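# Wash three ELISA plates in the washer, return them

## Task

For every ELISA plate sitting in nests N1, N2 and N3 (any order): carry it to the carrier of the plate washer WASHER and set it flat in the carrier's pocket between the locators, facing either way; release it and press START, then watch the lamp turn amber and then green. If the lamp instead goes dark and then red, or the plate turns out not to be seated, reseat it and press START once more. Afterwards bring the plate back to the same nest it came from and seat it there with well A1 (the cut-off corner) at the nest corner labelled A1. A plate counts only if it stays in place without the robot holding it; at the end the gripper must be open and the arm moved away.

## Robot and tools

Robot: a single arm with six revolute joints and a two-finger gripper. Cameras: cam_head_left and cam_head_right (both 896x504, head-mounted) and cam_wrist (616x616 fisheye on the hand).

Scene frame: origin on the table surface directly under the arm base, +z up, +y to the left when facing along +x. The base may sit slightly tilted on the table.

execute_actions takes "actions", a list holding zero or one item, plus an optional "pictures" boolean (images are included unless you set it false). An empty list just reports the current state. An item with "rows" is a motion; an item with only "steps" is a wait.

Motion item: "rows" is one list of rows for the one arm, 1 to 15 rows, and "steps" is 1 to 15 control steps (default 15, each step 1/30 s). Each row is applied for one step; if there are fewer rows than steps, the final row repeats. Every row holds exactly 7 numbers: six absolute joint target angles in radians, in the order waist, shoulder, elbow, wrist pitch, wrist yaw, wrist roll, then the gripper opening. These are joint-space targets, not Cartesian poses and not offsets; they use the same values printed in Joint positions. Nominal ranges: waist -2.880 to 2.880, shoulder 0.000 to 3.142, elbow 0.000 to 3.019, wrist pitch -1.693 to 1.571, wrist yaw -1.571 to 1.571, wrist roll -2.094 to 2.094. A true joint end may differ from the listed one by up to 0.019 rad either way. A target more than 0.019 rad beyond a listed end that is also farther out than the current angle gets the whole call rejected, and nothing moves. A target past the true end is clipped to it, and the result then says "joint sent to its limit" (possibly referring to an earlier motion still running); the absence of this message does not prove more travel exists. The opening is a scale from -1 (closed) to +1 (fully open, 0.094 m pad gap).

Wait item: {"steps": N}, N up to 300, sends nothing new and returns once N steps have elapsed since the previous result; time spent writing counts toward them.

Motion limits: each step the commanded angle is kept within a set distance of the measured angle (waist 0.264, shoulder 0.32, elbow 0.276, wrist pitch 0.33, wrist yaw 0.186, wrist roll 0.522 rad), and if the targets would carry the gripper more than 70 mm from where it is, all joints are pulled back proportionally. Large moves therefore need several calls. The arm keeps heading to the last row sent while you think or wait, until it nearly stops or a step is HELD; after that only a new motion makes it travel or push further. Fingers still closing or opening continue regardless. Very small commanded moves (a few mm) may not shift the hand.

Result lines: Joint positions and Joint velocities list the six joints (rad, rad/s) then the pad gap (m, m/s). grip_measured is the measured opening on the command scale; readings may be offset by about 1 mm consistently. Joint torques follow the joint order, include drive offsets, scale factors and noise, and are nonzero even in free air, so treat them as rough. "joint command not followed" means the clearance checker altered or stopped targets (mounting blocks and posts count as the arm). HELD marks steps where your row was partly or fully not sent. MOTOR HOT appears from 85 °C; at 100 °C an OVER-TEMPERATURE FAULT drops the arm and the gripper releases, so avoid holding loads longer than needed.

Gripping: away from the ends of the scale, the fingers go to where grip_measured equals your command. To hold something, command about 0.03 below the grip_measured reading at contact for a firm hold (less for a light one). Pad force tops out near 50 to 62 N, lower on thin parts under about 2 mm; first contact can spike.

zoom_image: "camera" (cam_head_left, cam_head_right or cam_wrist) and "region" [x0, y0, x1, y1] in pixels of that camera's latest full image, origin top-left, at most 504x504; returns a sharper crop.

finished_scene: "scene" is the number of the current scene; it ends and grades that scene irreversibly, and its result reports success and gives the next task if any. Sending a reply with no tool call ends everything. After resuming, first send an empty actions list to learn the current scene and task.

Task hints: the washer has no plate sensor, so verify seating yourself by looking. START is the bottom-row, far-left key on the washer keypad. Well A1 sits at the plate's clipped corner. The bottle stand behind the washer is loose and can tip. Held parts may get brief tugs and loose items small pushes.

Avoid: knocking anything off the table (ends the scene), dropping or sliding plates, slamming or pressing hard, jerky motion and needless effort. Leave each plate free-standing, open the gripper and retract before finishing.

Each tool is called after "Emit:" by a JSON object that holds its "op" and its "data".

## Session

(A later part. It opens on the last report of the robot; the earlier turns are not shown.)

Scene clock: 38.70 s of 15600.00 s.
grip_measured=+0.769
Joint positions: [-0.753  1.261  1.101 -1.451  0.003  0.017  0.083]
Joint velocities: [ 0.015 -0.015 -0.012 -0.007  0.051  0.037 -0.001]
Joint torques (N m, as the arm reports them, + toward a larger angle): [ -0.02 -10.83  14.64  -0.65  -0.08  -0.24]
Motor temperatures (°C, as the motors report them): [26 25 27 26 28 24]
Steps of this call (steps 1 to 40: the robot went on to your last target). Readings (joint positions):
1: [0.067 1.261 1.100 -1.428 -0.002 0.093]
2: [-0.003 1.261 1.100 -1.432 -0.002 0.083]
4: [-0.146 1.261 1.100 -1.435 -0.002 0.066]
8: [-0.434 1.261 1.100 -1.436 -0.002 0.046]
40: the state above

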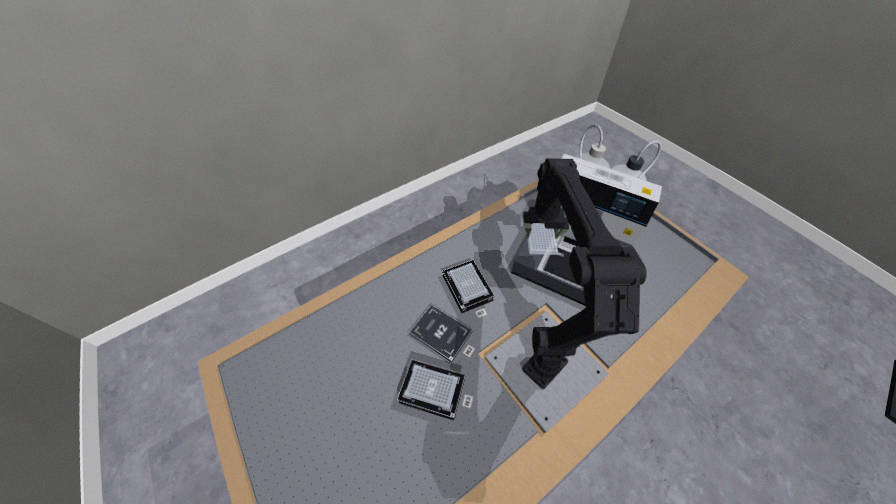

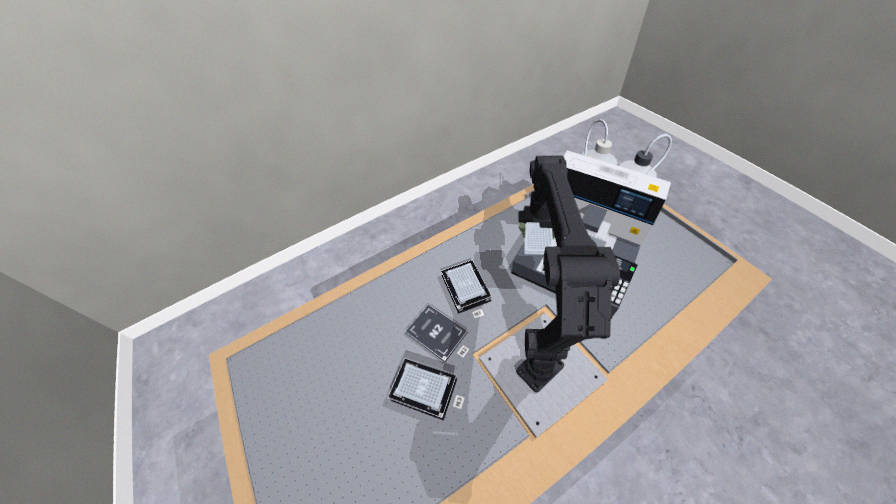

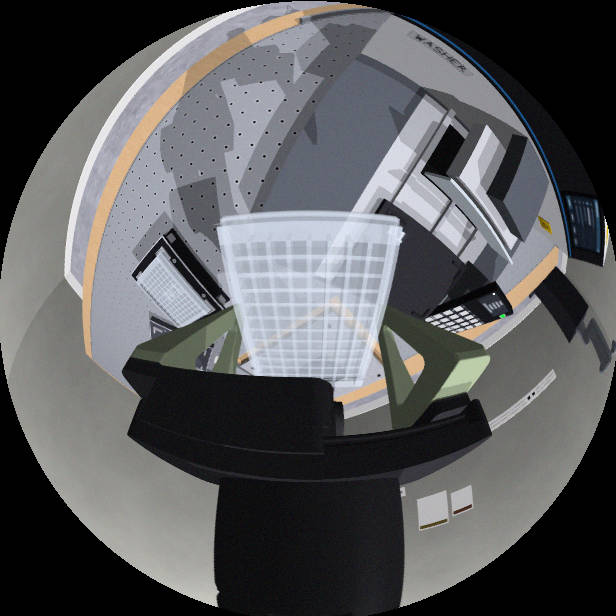

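Emit:
{"op": "execute_actions", "data": {"actions": [{"rows":[[-0.85,1.26,1.15,-1.41,0,-0.3,0.74],[-0.85,1.26,1.15,-1.41,0,-0.3,0.74],[-0.85,1.26,1.15,-1.41,0,-0.5,0.74],[-0.95,1.26,1.15,-1.41,0,-0.7,0.74],[-0.95,1.26,1.15,-1.41,0,-0.9,0.74],[-1.05,1.26,1.15,-1.41,0,-1.1,0.74],[-1.1,1.26,1.15,-1.41,0,-1.3,0.74]]}], "pictures": false}}

Emit:
{"op": "execute_actions", "data": {"actions": [{"steps":30}]}}

Scene clock: 42.43 s of 15600.00 s.
grip_measured=+0.769
Joint positions: [-1.127  1.259  1.103 -1.416  0.003 -1.137  0.083]
Joint velocities: [ 0.2   -0.005 -0.022  0.002 -0.066 -1.033 -0.001]
Joint torques (N m, as the arm reports them, + toward a larger angle): [ 0.54 -9.05 14.54  0.07 -0.16 -0.21]
Motor temperatures (°C, as the motors report them): [26 25 28 26 28 24]
Steps of this call (steps 1 to 15: the robot went on to your last target; steps 16 to 97: nothing new was sent; steps 98 to 112: all 15 steps of this action). Readings (joint positions):
98: [-0.761 1.259 1.103 -1.461 0.000 -0.033]
99: [-0.775 1.259 1.103 -1.446 -0.001 -0.085]
101: [-0.824 1.259 1.103 -1.427 -0.002 -0.254]
105: [-1.013 1.259 1.103 -1.417 -0.003 -0.643]
112: the state above

Scene clock: 43.43 s of 15600.00 s.
grip_measured=+0.769
Joint positions: [-1.106  1.259  1.103 -1.416  0.003 -1.283  0.083]
Joint velocities: [-0.015 -0.005  0.002 -0.012 -0.007  0.007  0.   ]
Joint torques (N m, as the arm reports them, + toward a larger angle): [ 0.04 -9.33 14.47  0.03 -0.16 -0.25]
Motor temperatures (°C, as the motors report them): [26 25 28 26 28 24]
Steps of this call (steps 1 to 30: the robot went on to your last target). Readings (joint positions):
1: [-1.120 1.259 1.103 -1.416 0.003 -1.166]
2: [-1.114 1.259 1.103 -1.416 0.003 -1.190]
4: [-1.107 1.259 1.103 -1.416 0.003 -1.224]
8: [-1.106 1.259 1.103 -1.416 0.003 -1.259]
30: the state above
The arm was judged still, so your last target was given up. Only a new action makes it travel on or press farther. Fingers that are still opening or closing keep moving.

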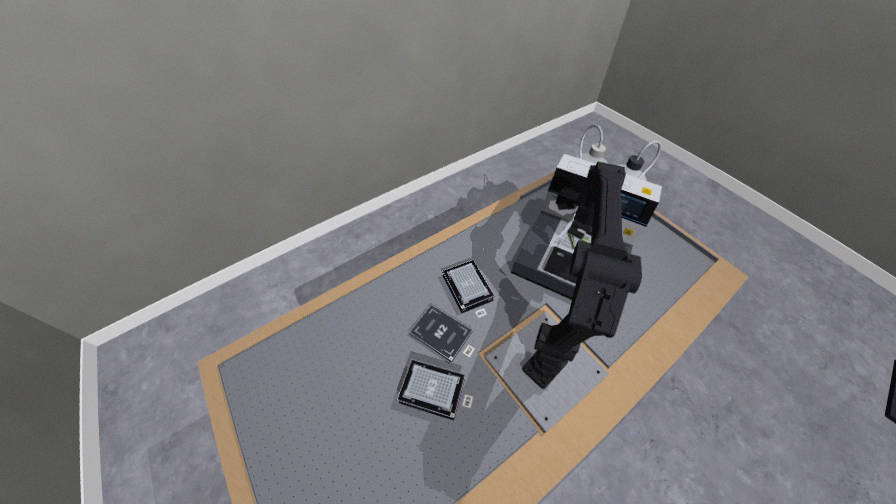

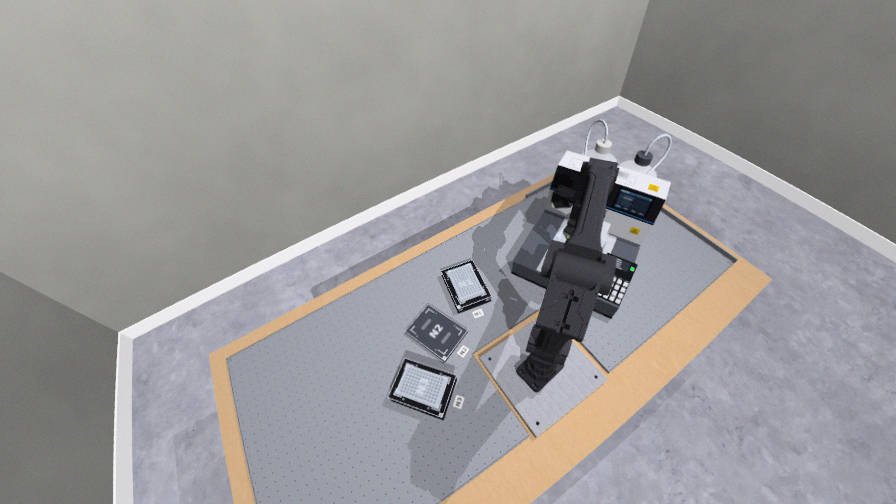

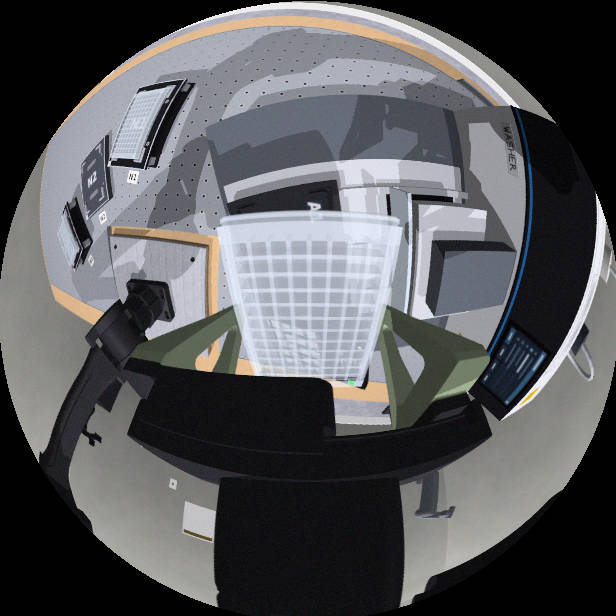

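Emit:
{"op": "execute_actions", "data": {"actions": [{"rows":[[-1.1,1.25,1.06,-1.38,0,-1.44,0.74],[-1.1,1.24,1.02,-1.35,0,-1.44,0.74],[-1.1,1.23,0.98,-1.31,0,-1.44,0.74],[-1.1,1.22,0.95,-1.28,0,-1.44,0.74],[-1.1,1.22,0.92,-1.25,0,-1.44,0.74]]}], "pictures": false}}

Emit:
{"op": "execute_actions", "data": {"actions": [{"steps":15}]}}

Scene clock: 48.53 s of 15600.00 s.
grip_measured=+0.769
Joint positions: [-1.106  1.229  0.915 -1.261  0.003 -1.418  0.083]
Joint velocities: [-0.015  0.005 -0.002  0.012  0.007 -0.11  -0.   ]
Joint torques (N m, as the arm reports them, + toward a larger angle): [ 0.12 -9.31 10.11  0.15 -0.17 -0.24]
Motor temperatures (°C, as the motors report them): [26 26 29 26 28 24]
Steps of this call (steps 1 to 90: nothing new was sent; then 1.60 s passed at rest; steps 91 to 105: all 15 steps of this action). Readings (joint positions):
91: [-1.106 1.258 1.099 -1.409 0.003 -1.306]
92: [-1.106 1.255 1.086 -1.392 0.003 -1.330]
94: [-1.106 1.241 1.030 -1.337 0.003 -1.363]
98: [-1.106 1.230 0.924 -1.275 0.003 -1.399]
105: the state above

Scene clock: 49.03 s of 15600.00 s.
grip_measured=+0.769
Joint positions: [-1.106  1.229  0.915 -1.26   0.003 -1.423  0.083]
Joint velocities: [-0.005 -0.005  0.007 -0.007 -0.051  0.007  0.   ]
Joint torques (N m, as the arm reports them, + toward a larger angle): [ 0.16 -9.55 10.15  0.2  -0.17 -0.25]
Motor temperatures (°C, as the motors report them): [26 26 29 26 28 24]
Steps of this call (steps 1 to 15: the robot went on to your last target). Readings (joint positions):
1: [-1.106 1.229 0.915 -1.260 0.003 -1.419]
2: [-1.106 1.229 0.915 -1.260 0.003 -1.420]
4: [-1.106 1.229 0.915 -1.260 0.003 -1.421]
8: [-1.106 1.229 0.915 -1.260 0.003 -1.422]
15: the state above
The arm was judged still, so your last target was given up. Only a new action makes it travel on or press farther. Fingers that are still opening or closing keep moving.

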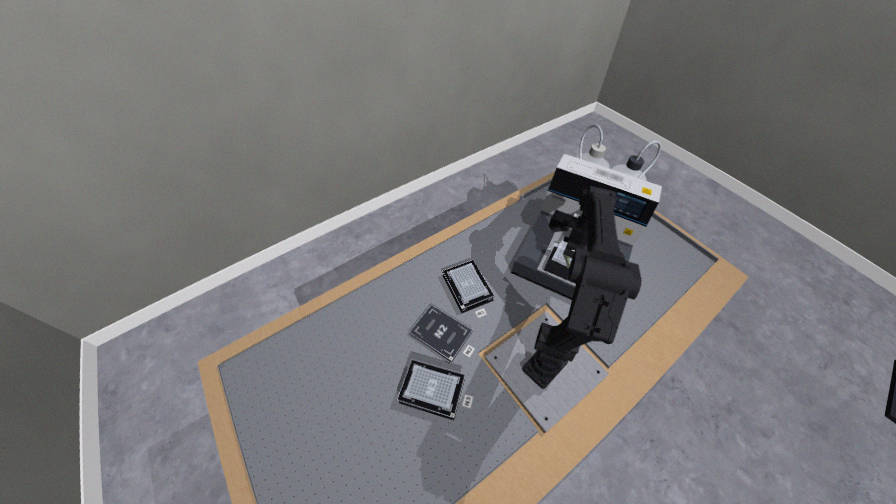

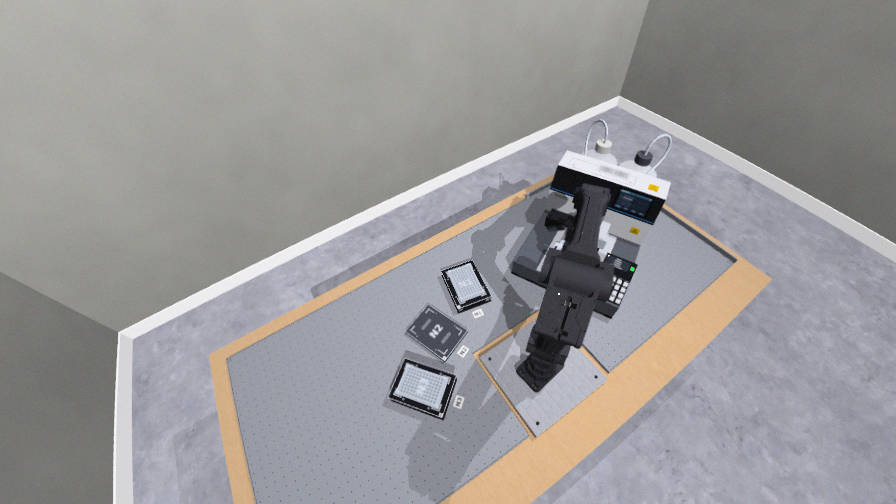

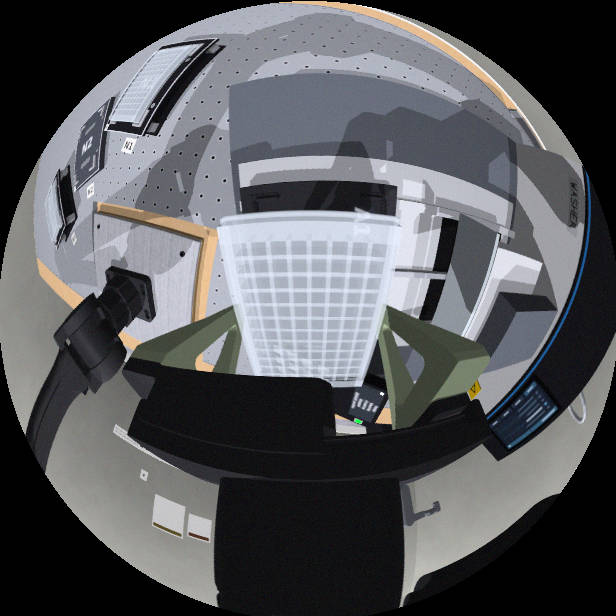

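Emit:
{"op": "zoom_image", "data": {"camera": "cam_wrist", "region": [190,140,430,280]}}

Region (190, 140, 430, 280) of cam_wrist's 616x616 image, scaled by 2.100, with more detail than that image has; it fills the top 294 rows of this view, and the rest is white.

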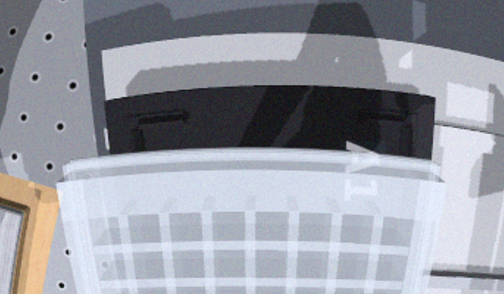

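Emit:
{"op": "execute_actions", "data": {"actions": [{"rows":[[-1.065,1.26,0.905,-1.22,0,-1.375,0.74],[-1.065,1.27,0.9,-1.2,0,-1.375,0.74],[-1.065,1.282,0.893,-1.175,0,-1.375,0.74]]}], "pictures": false}}

Emit:
{"op": "execute_actions", "data": {"actions": [{"steps":10}]}}

Emit:
{"op": "zoom_image", "data": {"camera": "cam_wrist", "region": [190,140,430,280]}}

Scene clock: 54.00 s of 15600.00 s.
grip_measured=+0.769
Joint positions: [-1.072  1.273  0.902 -1.185  0.003 -1.393  0.083]
Joint velocities: [-0.015  0.015  0.007 -0.017 -0.007  0.037 -0.   ]
Joint torques (N m, as the arm reports them, + toward a larger angle): [ 0.08 -8.11  8.63  0.24 -0.16  0.09]
Motor temperatures (°C, as the motors report them): [26 26 29 26 28 24]
Steps of this call (steps 1 to 90: nothing new was sent; then 1.47 s passed at rest; steps 91 to 105: all 15 steps of this action). Readings (joint positions):
91: [-1.104 1.230 0.915 -1.255 0.003 -1.418]
92: [-1.099 1.233 0.915 -1.242 0.003 -1.413]
94: [-1.084 1.245 0.913 -1.208 0.003 -1.405]
98: [-1.072 1.270 0.905 -1.186 0.003 -1.398]
105: the state above

Scene clock: 54.33 s of 15600.00 s.
grip_measured=+0.769
Joint positions: [-1.072  1.273  0.902 -1.185  0.003 -1.392  0.083]
Joint velocities: [-0.005 -0.005 -0.012 -0.002  0.007 -0.022 -0.001]
Joint torques (N m, as the arm reports them, + toward a larger angle): [ 0.16 -8.09  8.71  0.25 -0.16  0.1 ]
Motor temperatures (°C, as the motors report them): [26 26 29 26 28 24]
Steps of this call (steps 1 to 10: the robot went on to your last target). Readings (joint positions):
1: [-1.072 1.273 0.902 -1.185 0.003 -1.393]
2: [-1.072 1.273 0.902 -1.185 0.003 -1.393]
4: [-1.072 1.273 0.902 -1.185 0.003 -1.393]
8: [-1.072 1.273 0.902 -1.185 0.003 -1.392]
10: the state above

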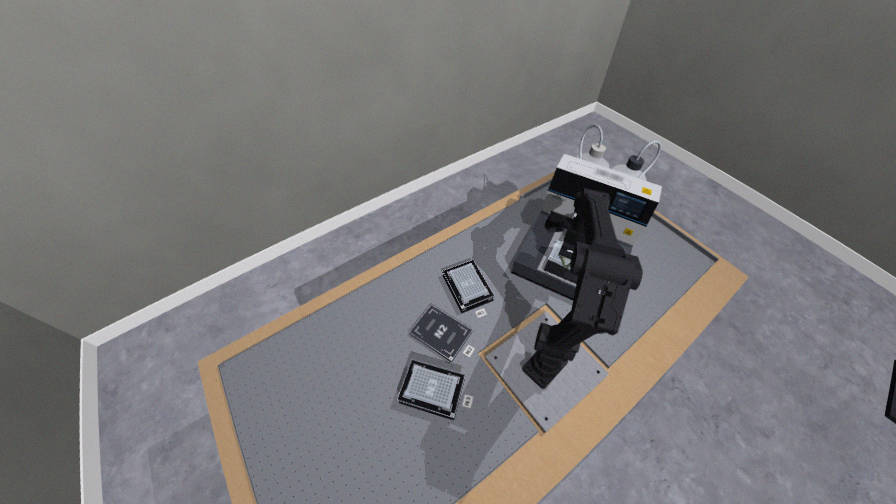

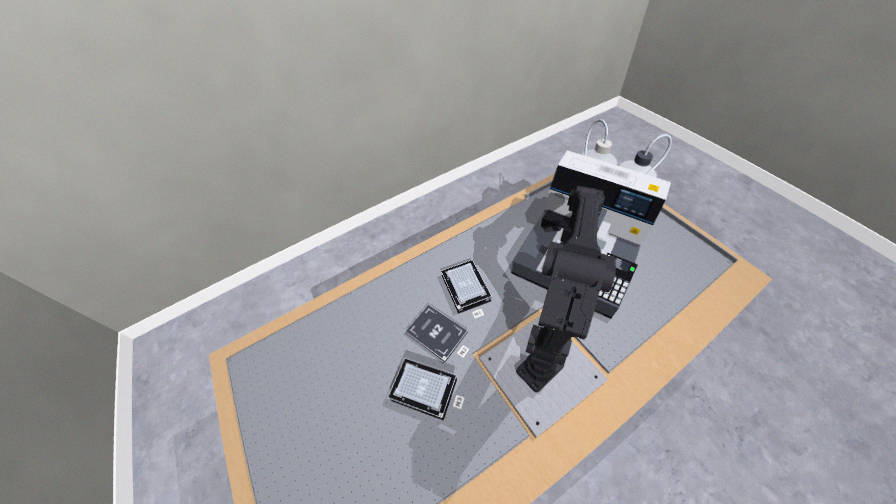

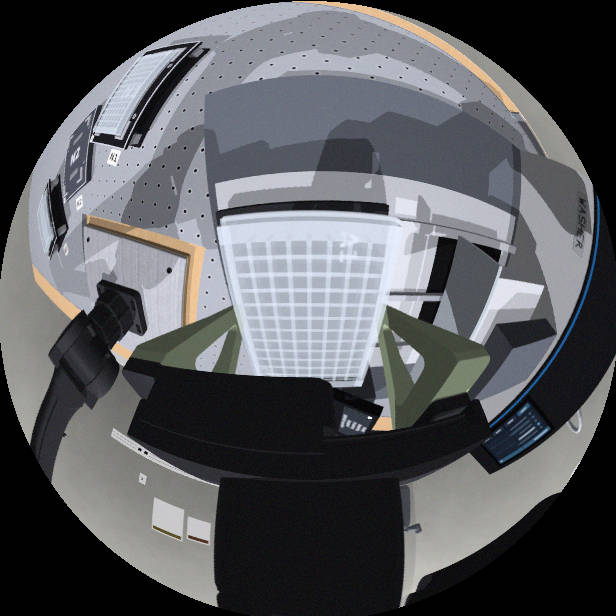

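Region (190, 140, 430, 280) of cam_wrist's 616x616 image, scaled by 2.100, with more detail than that image has; it fills the top 294 rows of this view, and the rest is white.

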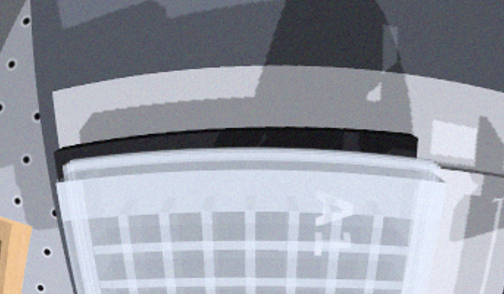

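Emit:
{"op": "execute_actions", "data": {"actions": [{"rows":[[-1.101,1.28,0.86,-1.165,0,-1.43,0.74]]}], "pictures": false}}

Emit:
{"op": "execute_actions", "data": {"actions": [{"steps":10}]}}

Emit:
{"op": "zoom_image", "data": {"camera": "cam_wrist", "region": [190,140,430,280]}}

Scene clock: 58.10 s of 15600.00 s.
grip_measured=+0.769
Joint positions: [-1.092  1.273  0.867 -1.174  0.002 -1.412  0.083]
Joint velocities: [-0.005 -0.005 -0.007  0.002 -0.037 -0.037  0.001]
Joint torques (N m, as the arm reports them, + toward a larger angle): [-0.88 -7.74  8.62  0.16 -0.15 -0.27]
Motor temperatures (°C, as the motors report them): [26 26 29 26 28 24]
Steps of this call (steps 1 to 15: the robot went on to your last target; steps 16 to 90: nothing new was sent; then 0.27 s passed at rest; steps 91 to 105: all 15 steps of this action). Readings (joint positions):
91: [-1.073 1.273 0.898 -1.181 0.002 -1.396]
92: [-1.076 1.273 0.892 -1.177 0.002 -1.399]
94: [-1.084 1.273 0.877 -1.174 0.002 -1.404]
98: [-1.092 1.273 0.867 -1.174 0.002 -1.409]
105: the state above

Scene clock: 58.43 s of 15600.00 s.
grip_measured=+0.769
Joint positions: [-1.092  1.273  0.867 -1.174  0.002 -1.413  0.083]
Joint velocities: [-0.005 -0.005  0.007  0.012 -0.066 -0.051  0.001]
Joint torques (N m, as the arm reports them, + toward a larger angle): [-0.88 -7.95  8.65  0.17 -0.15 -0.23]
Motor temperatures (°C, as the motors report them): [26 26 29 26 28 24]
Steps of this call (steps 1 to 10: the robot went on to your last target). Readings (joint positions):
1: [-1.092 1.273 0.867 -1.174 0.002 -1.412]
2: [-1.092 1.273 0.867 -1.174 0.002 -1.412]
4: [-1.092 1.273 0.867 -1.174 0.002 -1.412]
8: [-1.092 1.273 0.867 -1.174 0.002 -1.413]
10: the state above

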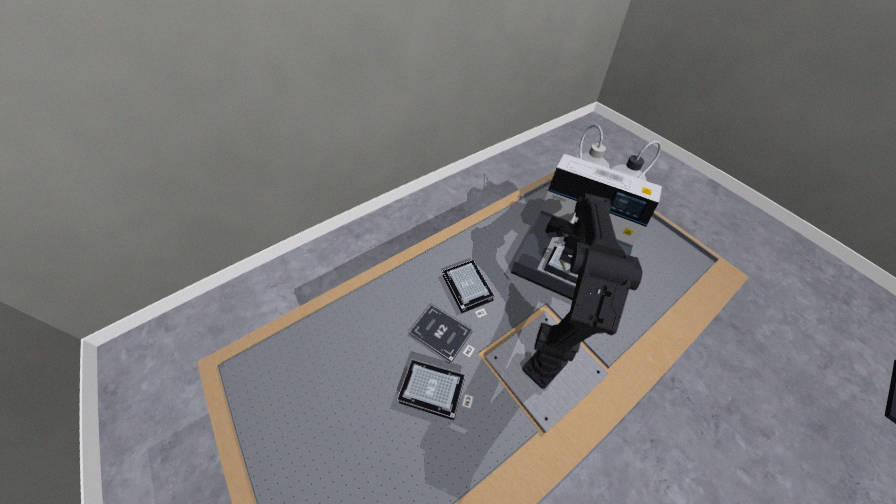

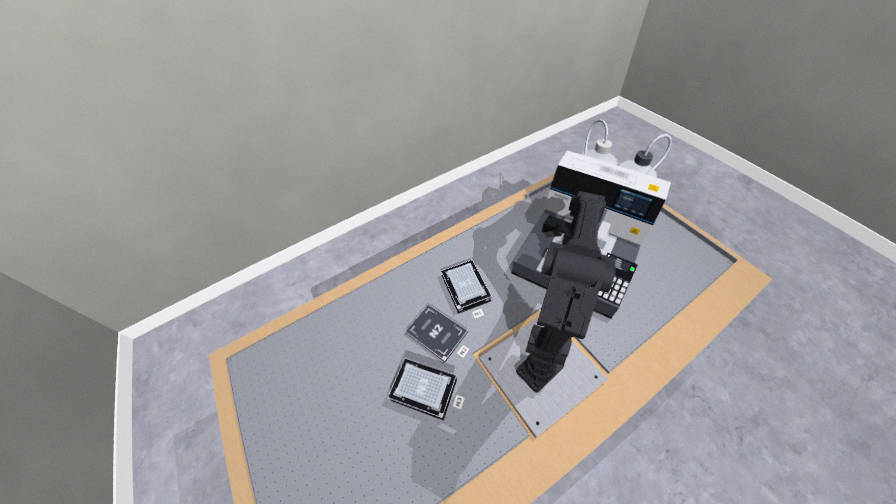

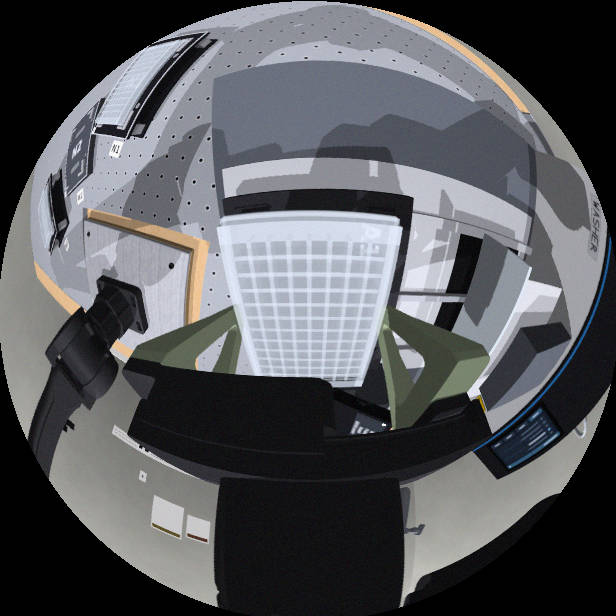

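Region (190, 140, 430, 280) of cam_wrist's 616x616 image, scaled by 2.100, with more detail than that image has; it fills the top 294 rows of this view, and the rest is white.

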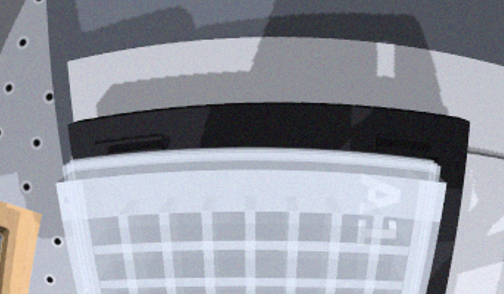

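Emit:
{"op": "execute_actions", "data": {"actions": [{"rows":[[-1.105,1.308,0.86,-1.128,0,-1.435,0.74]]}], "pictures": false}}

Emit:
{"op": "execute_actions", "data": {"actions": [{"steps":10}]}}

Emit:
{"op": "zoom_image", "data": {"camera": "cam_wrist", "region": [190,140,430,280]}}

Scene clock: 62.73 s of 15600.00 s.
grip_measured=+0.769
Joint positions: [-1.092  1.294  0.867 -1.138  0.002 -1.418  0.083]
Joint velocities: [-0.005 -0.024 -0.007  0.002 -0.066 -0.007  0.   ]
Joint torques (N m, as the arm reports them, + toward a larger angle): [-1.09 -7.47  8.61  0.25 -0.15 -0.24]
Motor temperatures (°C, as the motors report them): [26 25 29 26 28 24]
Steps of this call (steps 1 to 15: the robot went on to your last target; steps 16 to 90: nothing new was sent; then 0.80 s passed at rest; steps 91 to 105: all 15 steps of this action). Readings (joint positions):
91: [-1.092 1.274 0.867 -1.168 0.002 -1.414]
92: [-1.092 1.277 0.867 -1.157 0.002 -1.415]
94: [-1.092 1.284 0.867 -1.143 0.002 -1.416]
98: [-1.092 1.294 0.867 -1.138 0.002 -1.417]
105: the state above

Scene clock: 63.07 s of 15600.00 s.
grip_measured=+0.769
Joint positions: [-1.092  1.294  0.867 -1.138  0.002 -1.418  0.083]
Joint velocities: [-0.015  0.005  0.002 -0.007 -0.007  0.022 -0.001]
Joint torques (N m, as the arm reports them, + toward a larger angle): [-1.11 -7.61  8.61  0.25 -0.15 -0.24]
Motor temperatures (°C, as the motors report them): [26 25 29 26 28 24]
Steps of this call (steps 1 to 10: the robot went on to your last target). Readings (joint positions):
1: [-1.092 1.294 0.867 -1.138 0.002 -1.418]
2: [-1.092 1.294 0.867 -1.138 0.002 -1.418]
4: [-1.092 1.294 0.867 -1.138 0.002 -1.418]
8: [-1.092 1.294 0.867 -1.138 0.002 -1.418]
10: the state above

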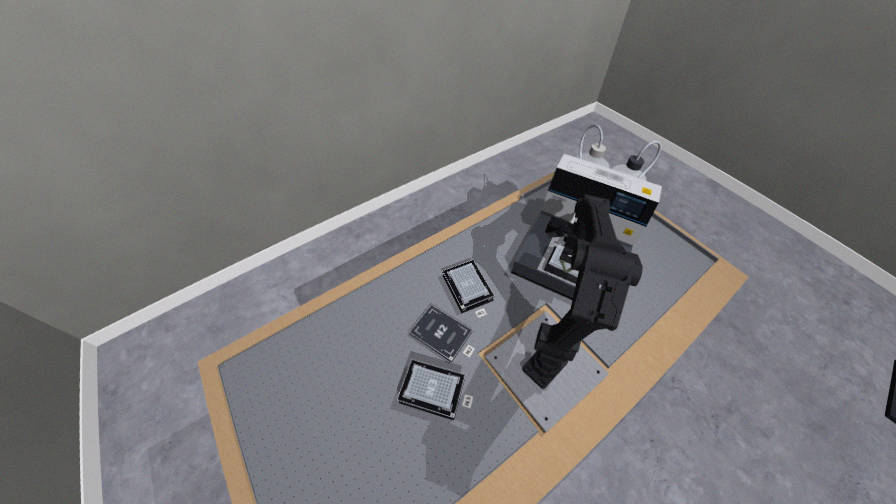

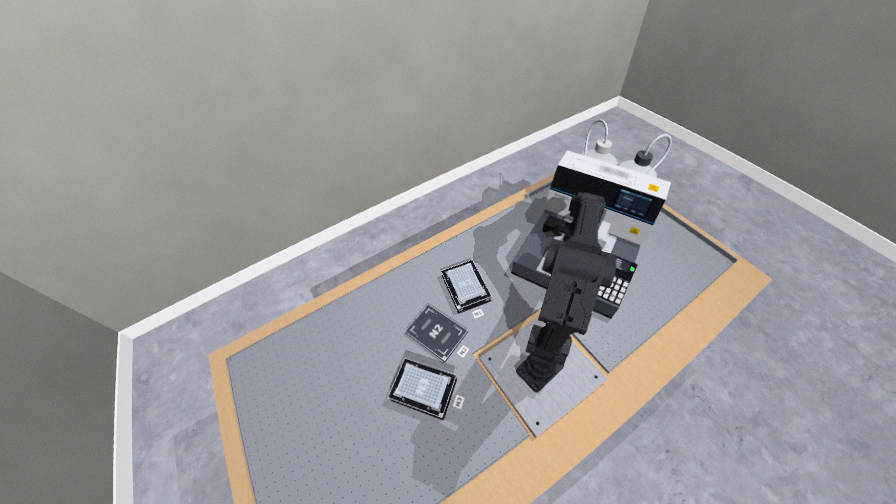

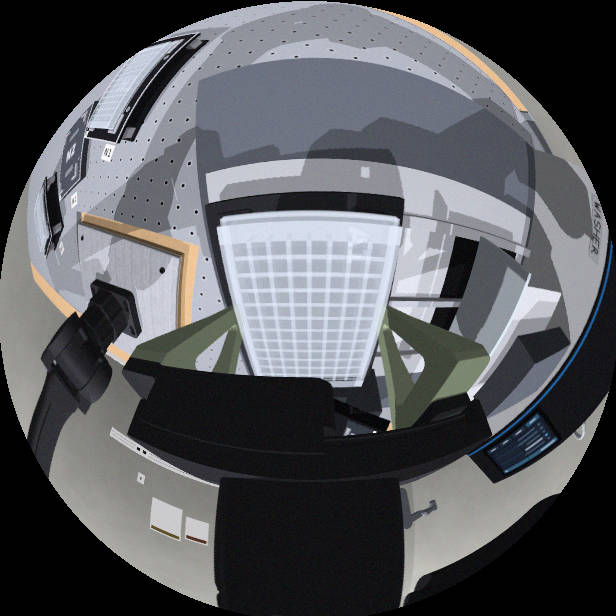

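Region (190, 140, 430, 280) of cam_wrist's 616x616 image, scaled by 2.100, with more detail than that image has; it fills the top 294 rows of this view, and the rest is white.

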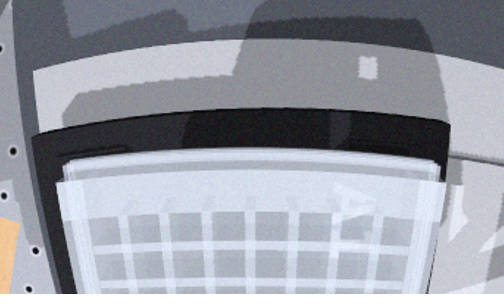

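Emit:
{"op": "execute_actions", "data": {"actions": [{"rows":[[-1.113,1.308,0.84,-1.11,0,-1.455,0.74]]}], "pictures": false}}

Emit:
{"op": "execute_actions", "data": {"actions": [{"steps":10}]}}

Emit:
{"op": "zoom_image", "data": {"camera": "cam_wrist", "region": [190,140,430,280]}}

Scene clock: 65.90 s of 15600.00 s.
grip_measured=+0.769
Joint positions: [-1.102  1.294  0.85  -1.12   0.002 -1.437  0.083]
Joint velocities: [ 0.005  0.005 -0.002 -0.007 -0.007  0.007 -0.001]
Joint torques (N m, as the arm reports them, + toward a larger angle): [-1.   -7.61  8.25  0.23 -0.15 -0.27]
Motor temperatures (°C, as the motors report them): [26 25 28 26 28 24]
Steps of this call (steps 1 to 15: the robot went on to your last target; steps 16 to 70: nothing new was sent; steps 71 to 85: all 15 steps of this action). Readings (joint positions):
71: [-1.093 1.294 0.865 -1.134 0.002 -1.421]
72: [-1.094 1.294 0.862 -1.127 0.002 -1.425]
74: [-1.098 1.294 0.854 -1.122 0.002 -1.429]
78: [-1.102 1.294 0.850 -1.121 0.002 -1.435]
85: the state above

Scene clock: 66.23 s of 15600.00 s.
grip_measured=+0.769
Joint positions: [-1.102  1.294  0.85  -1.12   0.002 -1.438  0.083]
Joint velocities: [-0.005 -0.015 -0.012 -0.002  0.051  0.007 -0.001]
Joint torques (N m, as the arm reports them, + toward a larger angle): [-1.09 -7.52  8.24  0.25 -0.15 -0.24]
Motor temperatures (°C, as the motors report them): [26 25 28 26 28 24]
Steps of this call (steps 1 to 10: the robot went on to your last target). Readings (joint positions):
1: [-1.102 1.294 0.850 -1.120 0.002 -1.437]
2: [-1.102 1.294 0.850 -1.120 0.002 -1.438]
4: [-1.102 1.294 0.850 -1.120 0.002 -1.438]
8: [-1.102 1.294 0.850 -1.120 0.002 -1.438]
10: the state above

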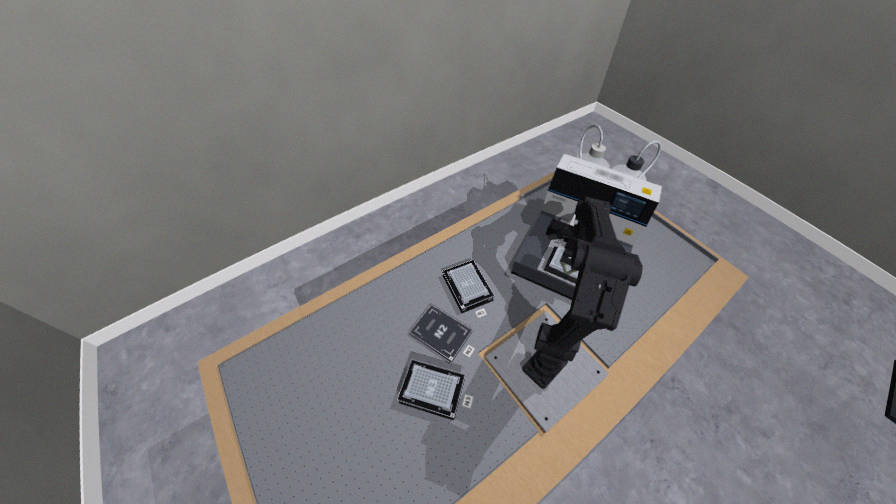

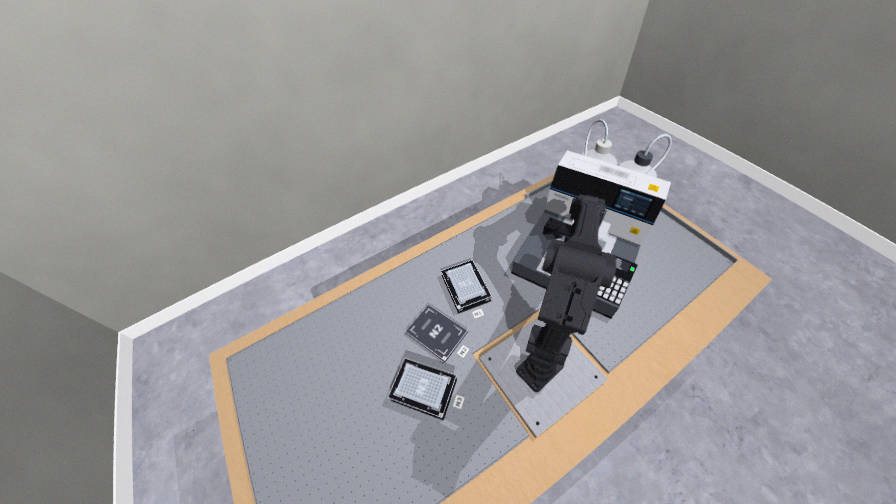

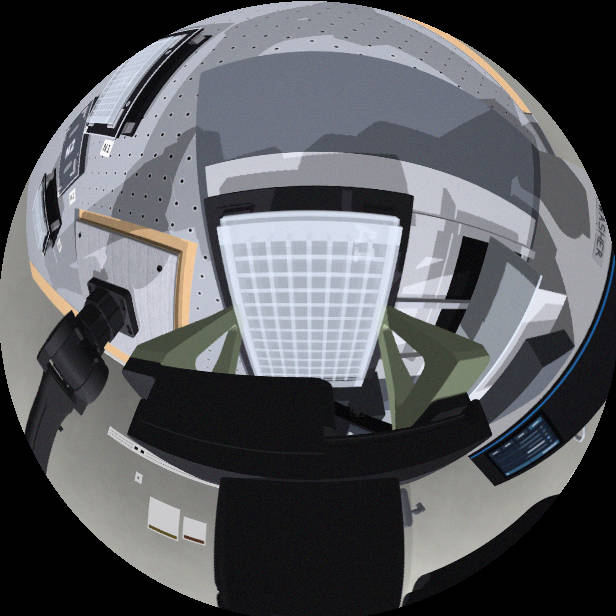

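Region (190, 140, 430, 280) of cam_wrist's 616x616 image, scaled by 2.100, with more detail than that image has; it fills the top 294 rows of this view, and the rest is white.

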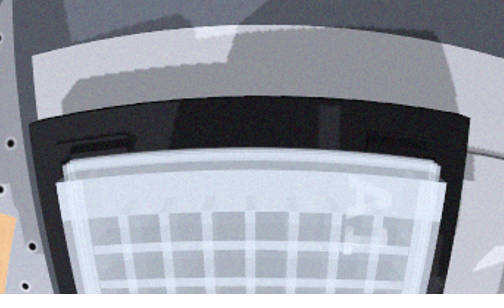

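Good. Straight down ~9 mm.

Emit:
{"op": "execute_actions", "data": {"actions": [{"rows":[[-1.113,1.322,0.822,-1.078,0,-1.455,0.74]]}], "pictures": false}}

Emit:
{"op": "execute_actions", "data": {"actions": [{"steps":10}]}}

Emit:
{"op": "zoom_image", "data": {"camera": "cam_wrist", "region": [190,140,430,280]}}

Scene clock: 68.83 s of 15600.00 s.
grip_measured=+0.769
Joint positions: [-1.102  1.295  0.843 -1.1    0.002 -1.438  0.083]
Joint velocities: [ 0.005 -0.005 -0.002  0.007  0.007 -0.022  0.001]
Joint torques (N m, as the arm reports them, + toward a larger angle): [-1.01 -6.21  7.26  0.82 -0.15 -0.24]
Motor temperatures (°C, as the motors report them): [26 25 28 26 28 24]
Steps of this call (steps 1 to 15: the robot went on to your last target; steps 16 to 63: nothing new was sent; steps 64 to 78: all 15 steps of this action). Readings (joint positions):
64: [-1.102 1.294 0.847 -1.113 0.002 -1.438]
65: [-1.102 1.295 0.844 -1.103 0.002 -1.438]
67: [-1.102 1.295 0.843 -1.101 0.002 -1.438]
71: [-1.102 1.295 0.843 -1.100 0.002 -1.438]
78: the state above

Scene clock: 69.17 s of 15600.00 s.
grip_measured=+0.769
Joint positions: [-1.102  1.295  0.843 -1.1    0.002 -1.438  0.083]
Joint velocities: [-0.015 -0.024 -0.002 -0.012  0.037  0.007  0.001]
Joint torques (N m, as the arm reports them, + toward a larger angle): [-0.98 -6.18  7.26  0.81 -0.15 -0.24]
Motor temperatures (°C, as the motors report them): [26 25 28 26 28 24]
Steps of this call (steps 1 to 10: the robot went on to your last target). Readings (joint positions):
1: [-1.102 1.295 0.843 -1.100 0.002 -1.438]
2: [-1.102 1.295 0.843 -1.100 0.002 -1.438]
4: [-1.102 1.295 0.843 -1.100 0.002 -1.438]
8: [-1.102 1.295 0.843 -1.100 0.002 -1.438]
10: the state above

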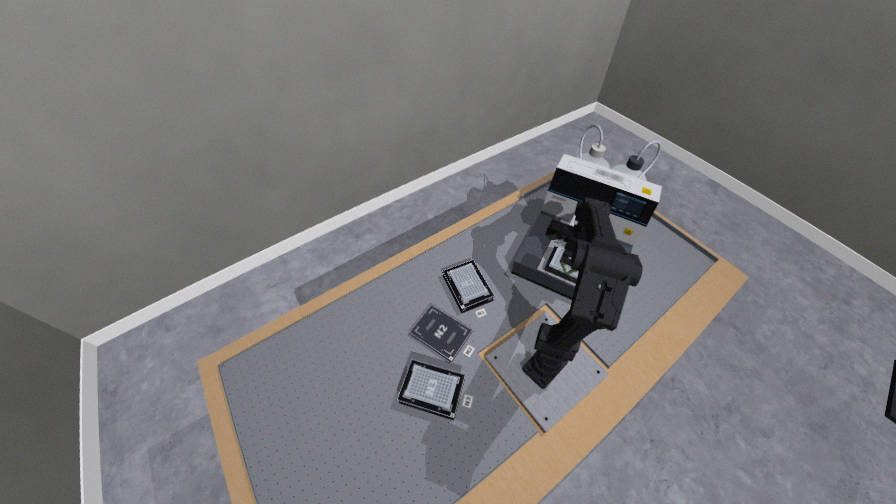

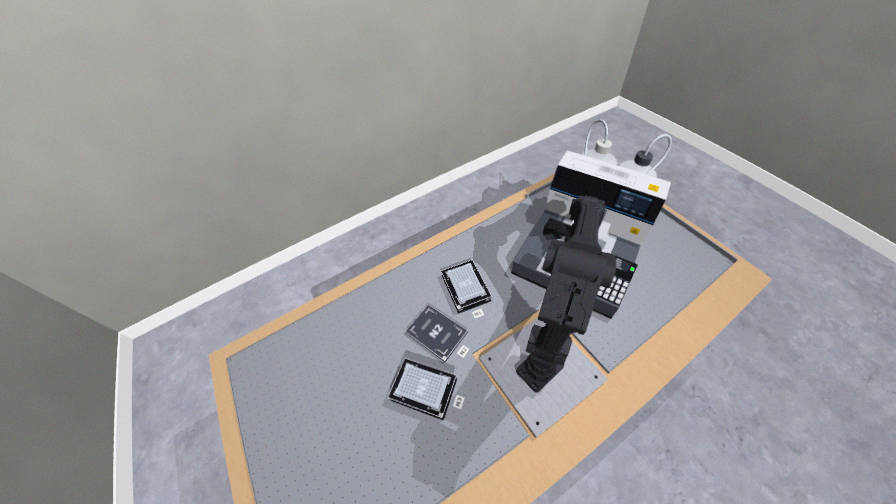

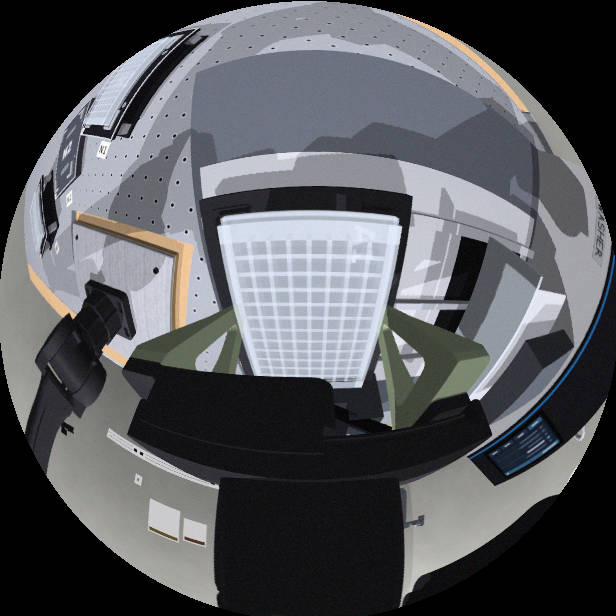

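Region (190, 140, 430, 280) of cam_wrist's 616x616 image, scaled by 2.100, with more detail than that image has; it fills the top 294 rows of this view, and the rest is white.

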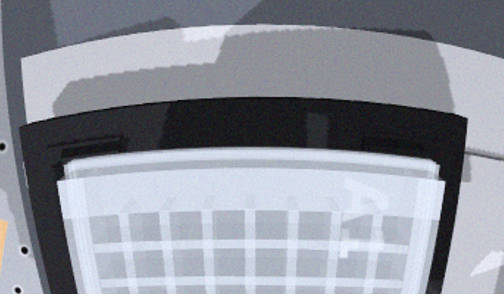

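Emit:
{"op": "execute_actions", "data": {"actions": [{"rows":[[-1.113,1.305,0.832,-1.13,0,-1.455,0.74]]}]}}

Emit:
{"op": "zoom_image", "data": {"camera": "cam_wrist", "region": [190,140,430,280]}}

Scene clock: 72.00 s of 15600.00 s.
grip_measured=+0.769
Joint positions: [-1.102  1.295  0.843 -1.111  0.002 -1.444  0.083]
Joint velocities: [ 0.005  0.005 -0.022  0.002  0.037 -0.022 -0.   ]
Joint torques (N m, as the arm reports them, + toward a larger angle): [-1.05 -8.15  8.13 -1.08 -0.15 -0.18]
Motor temperatures (°C, as the motors report them): [26 25 28 26 28 24]
Steps of this call (steps 1 to 15: the robot went on to your last target; steps 16 to 70: nothing new was sent; steps 71 to 85: all 15 steps of this action). Readings (joint positions):
71: [-1.102 1.295 0.843 -1.105 0.002 -1.438]
72: [-1.102 1.295 0.843 -1.109 0.002 -1.440]
74: [-1.102 1.295 0.843 -1.111 0.002 -1.442]
78: [-1.102 1.295 0.843 -1.111 0.002 -1.444]
85: the state above

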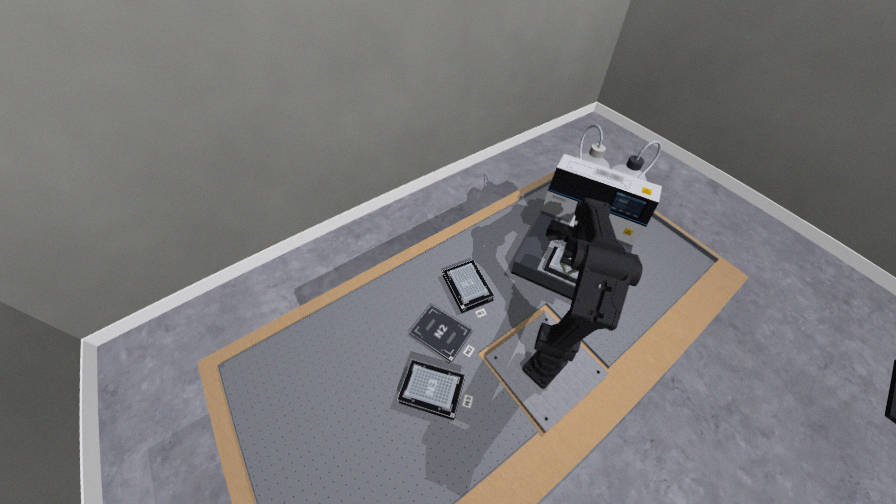

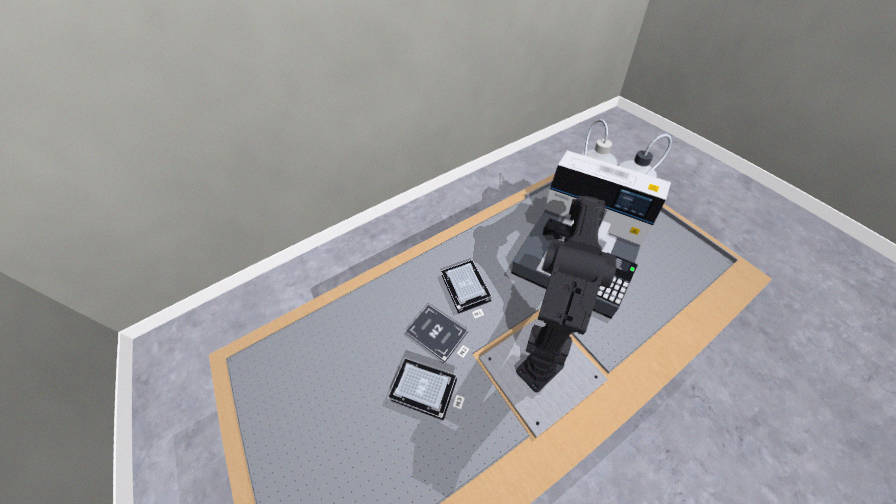

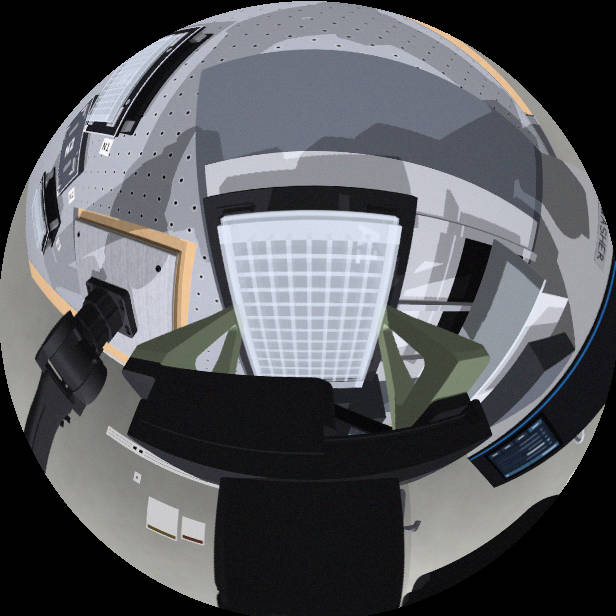

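Region (190, 140, 430, 280) of cam_wrist's 616x616 image, scaled by 2.100, with more detail than that image has; it fills the top 294 rows of this view, and the rest is white.

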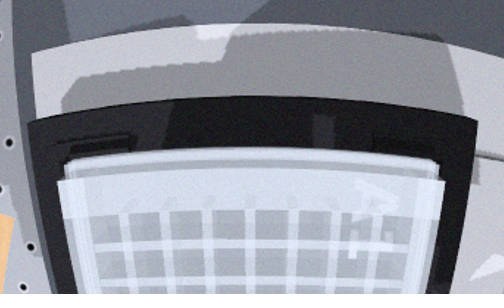

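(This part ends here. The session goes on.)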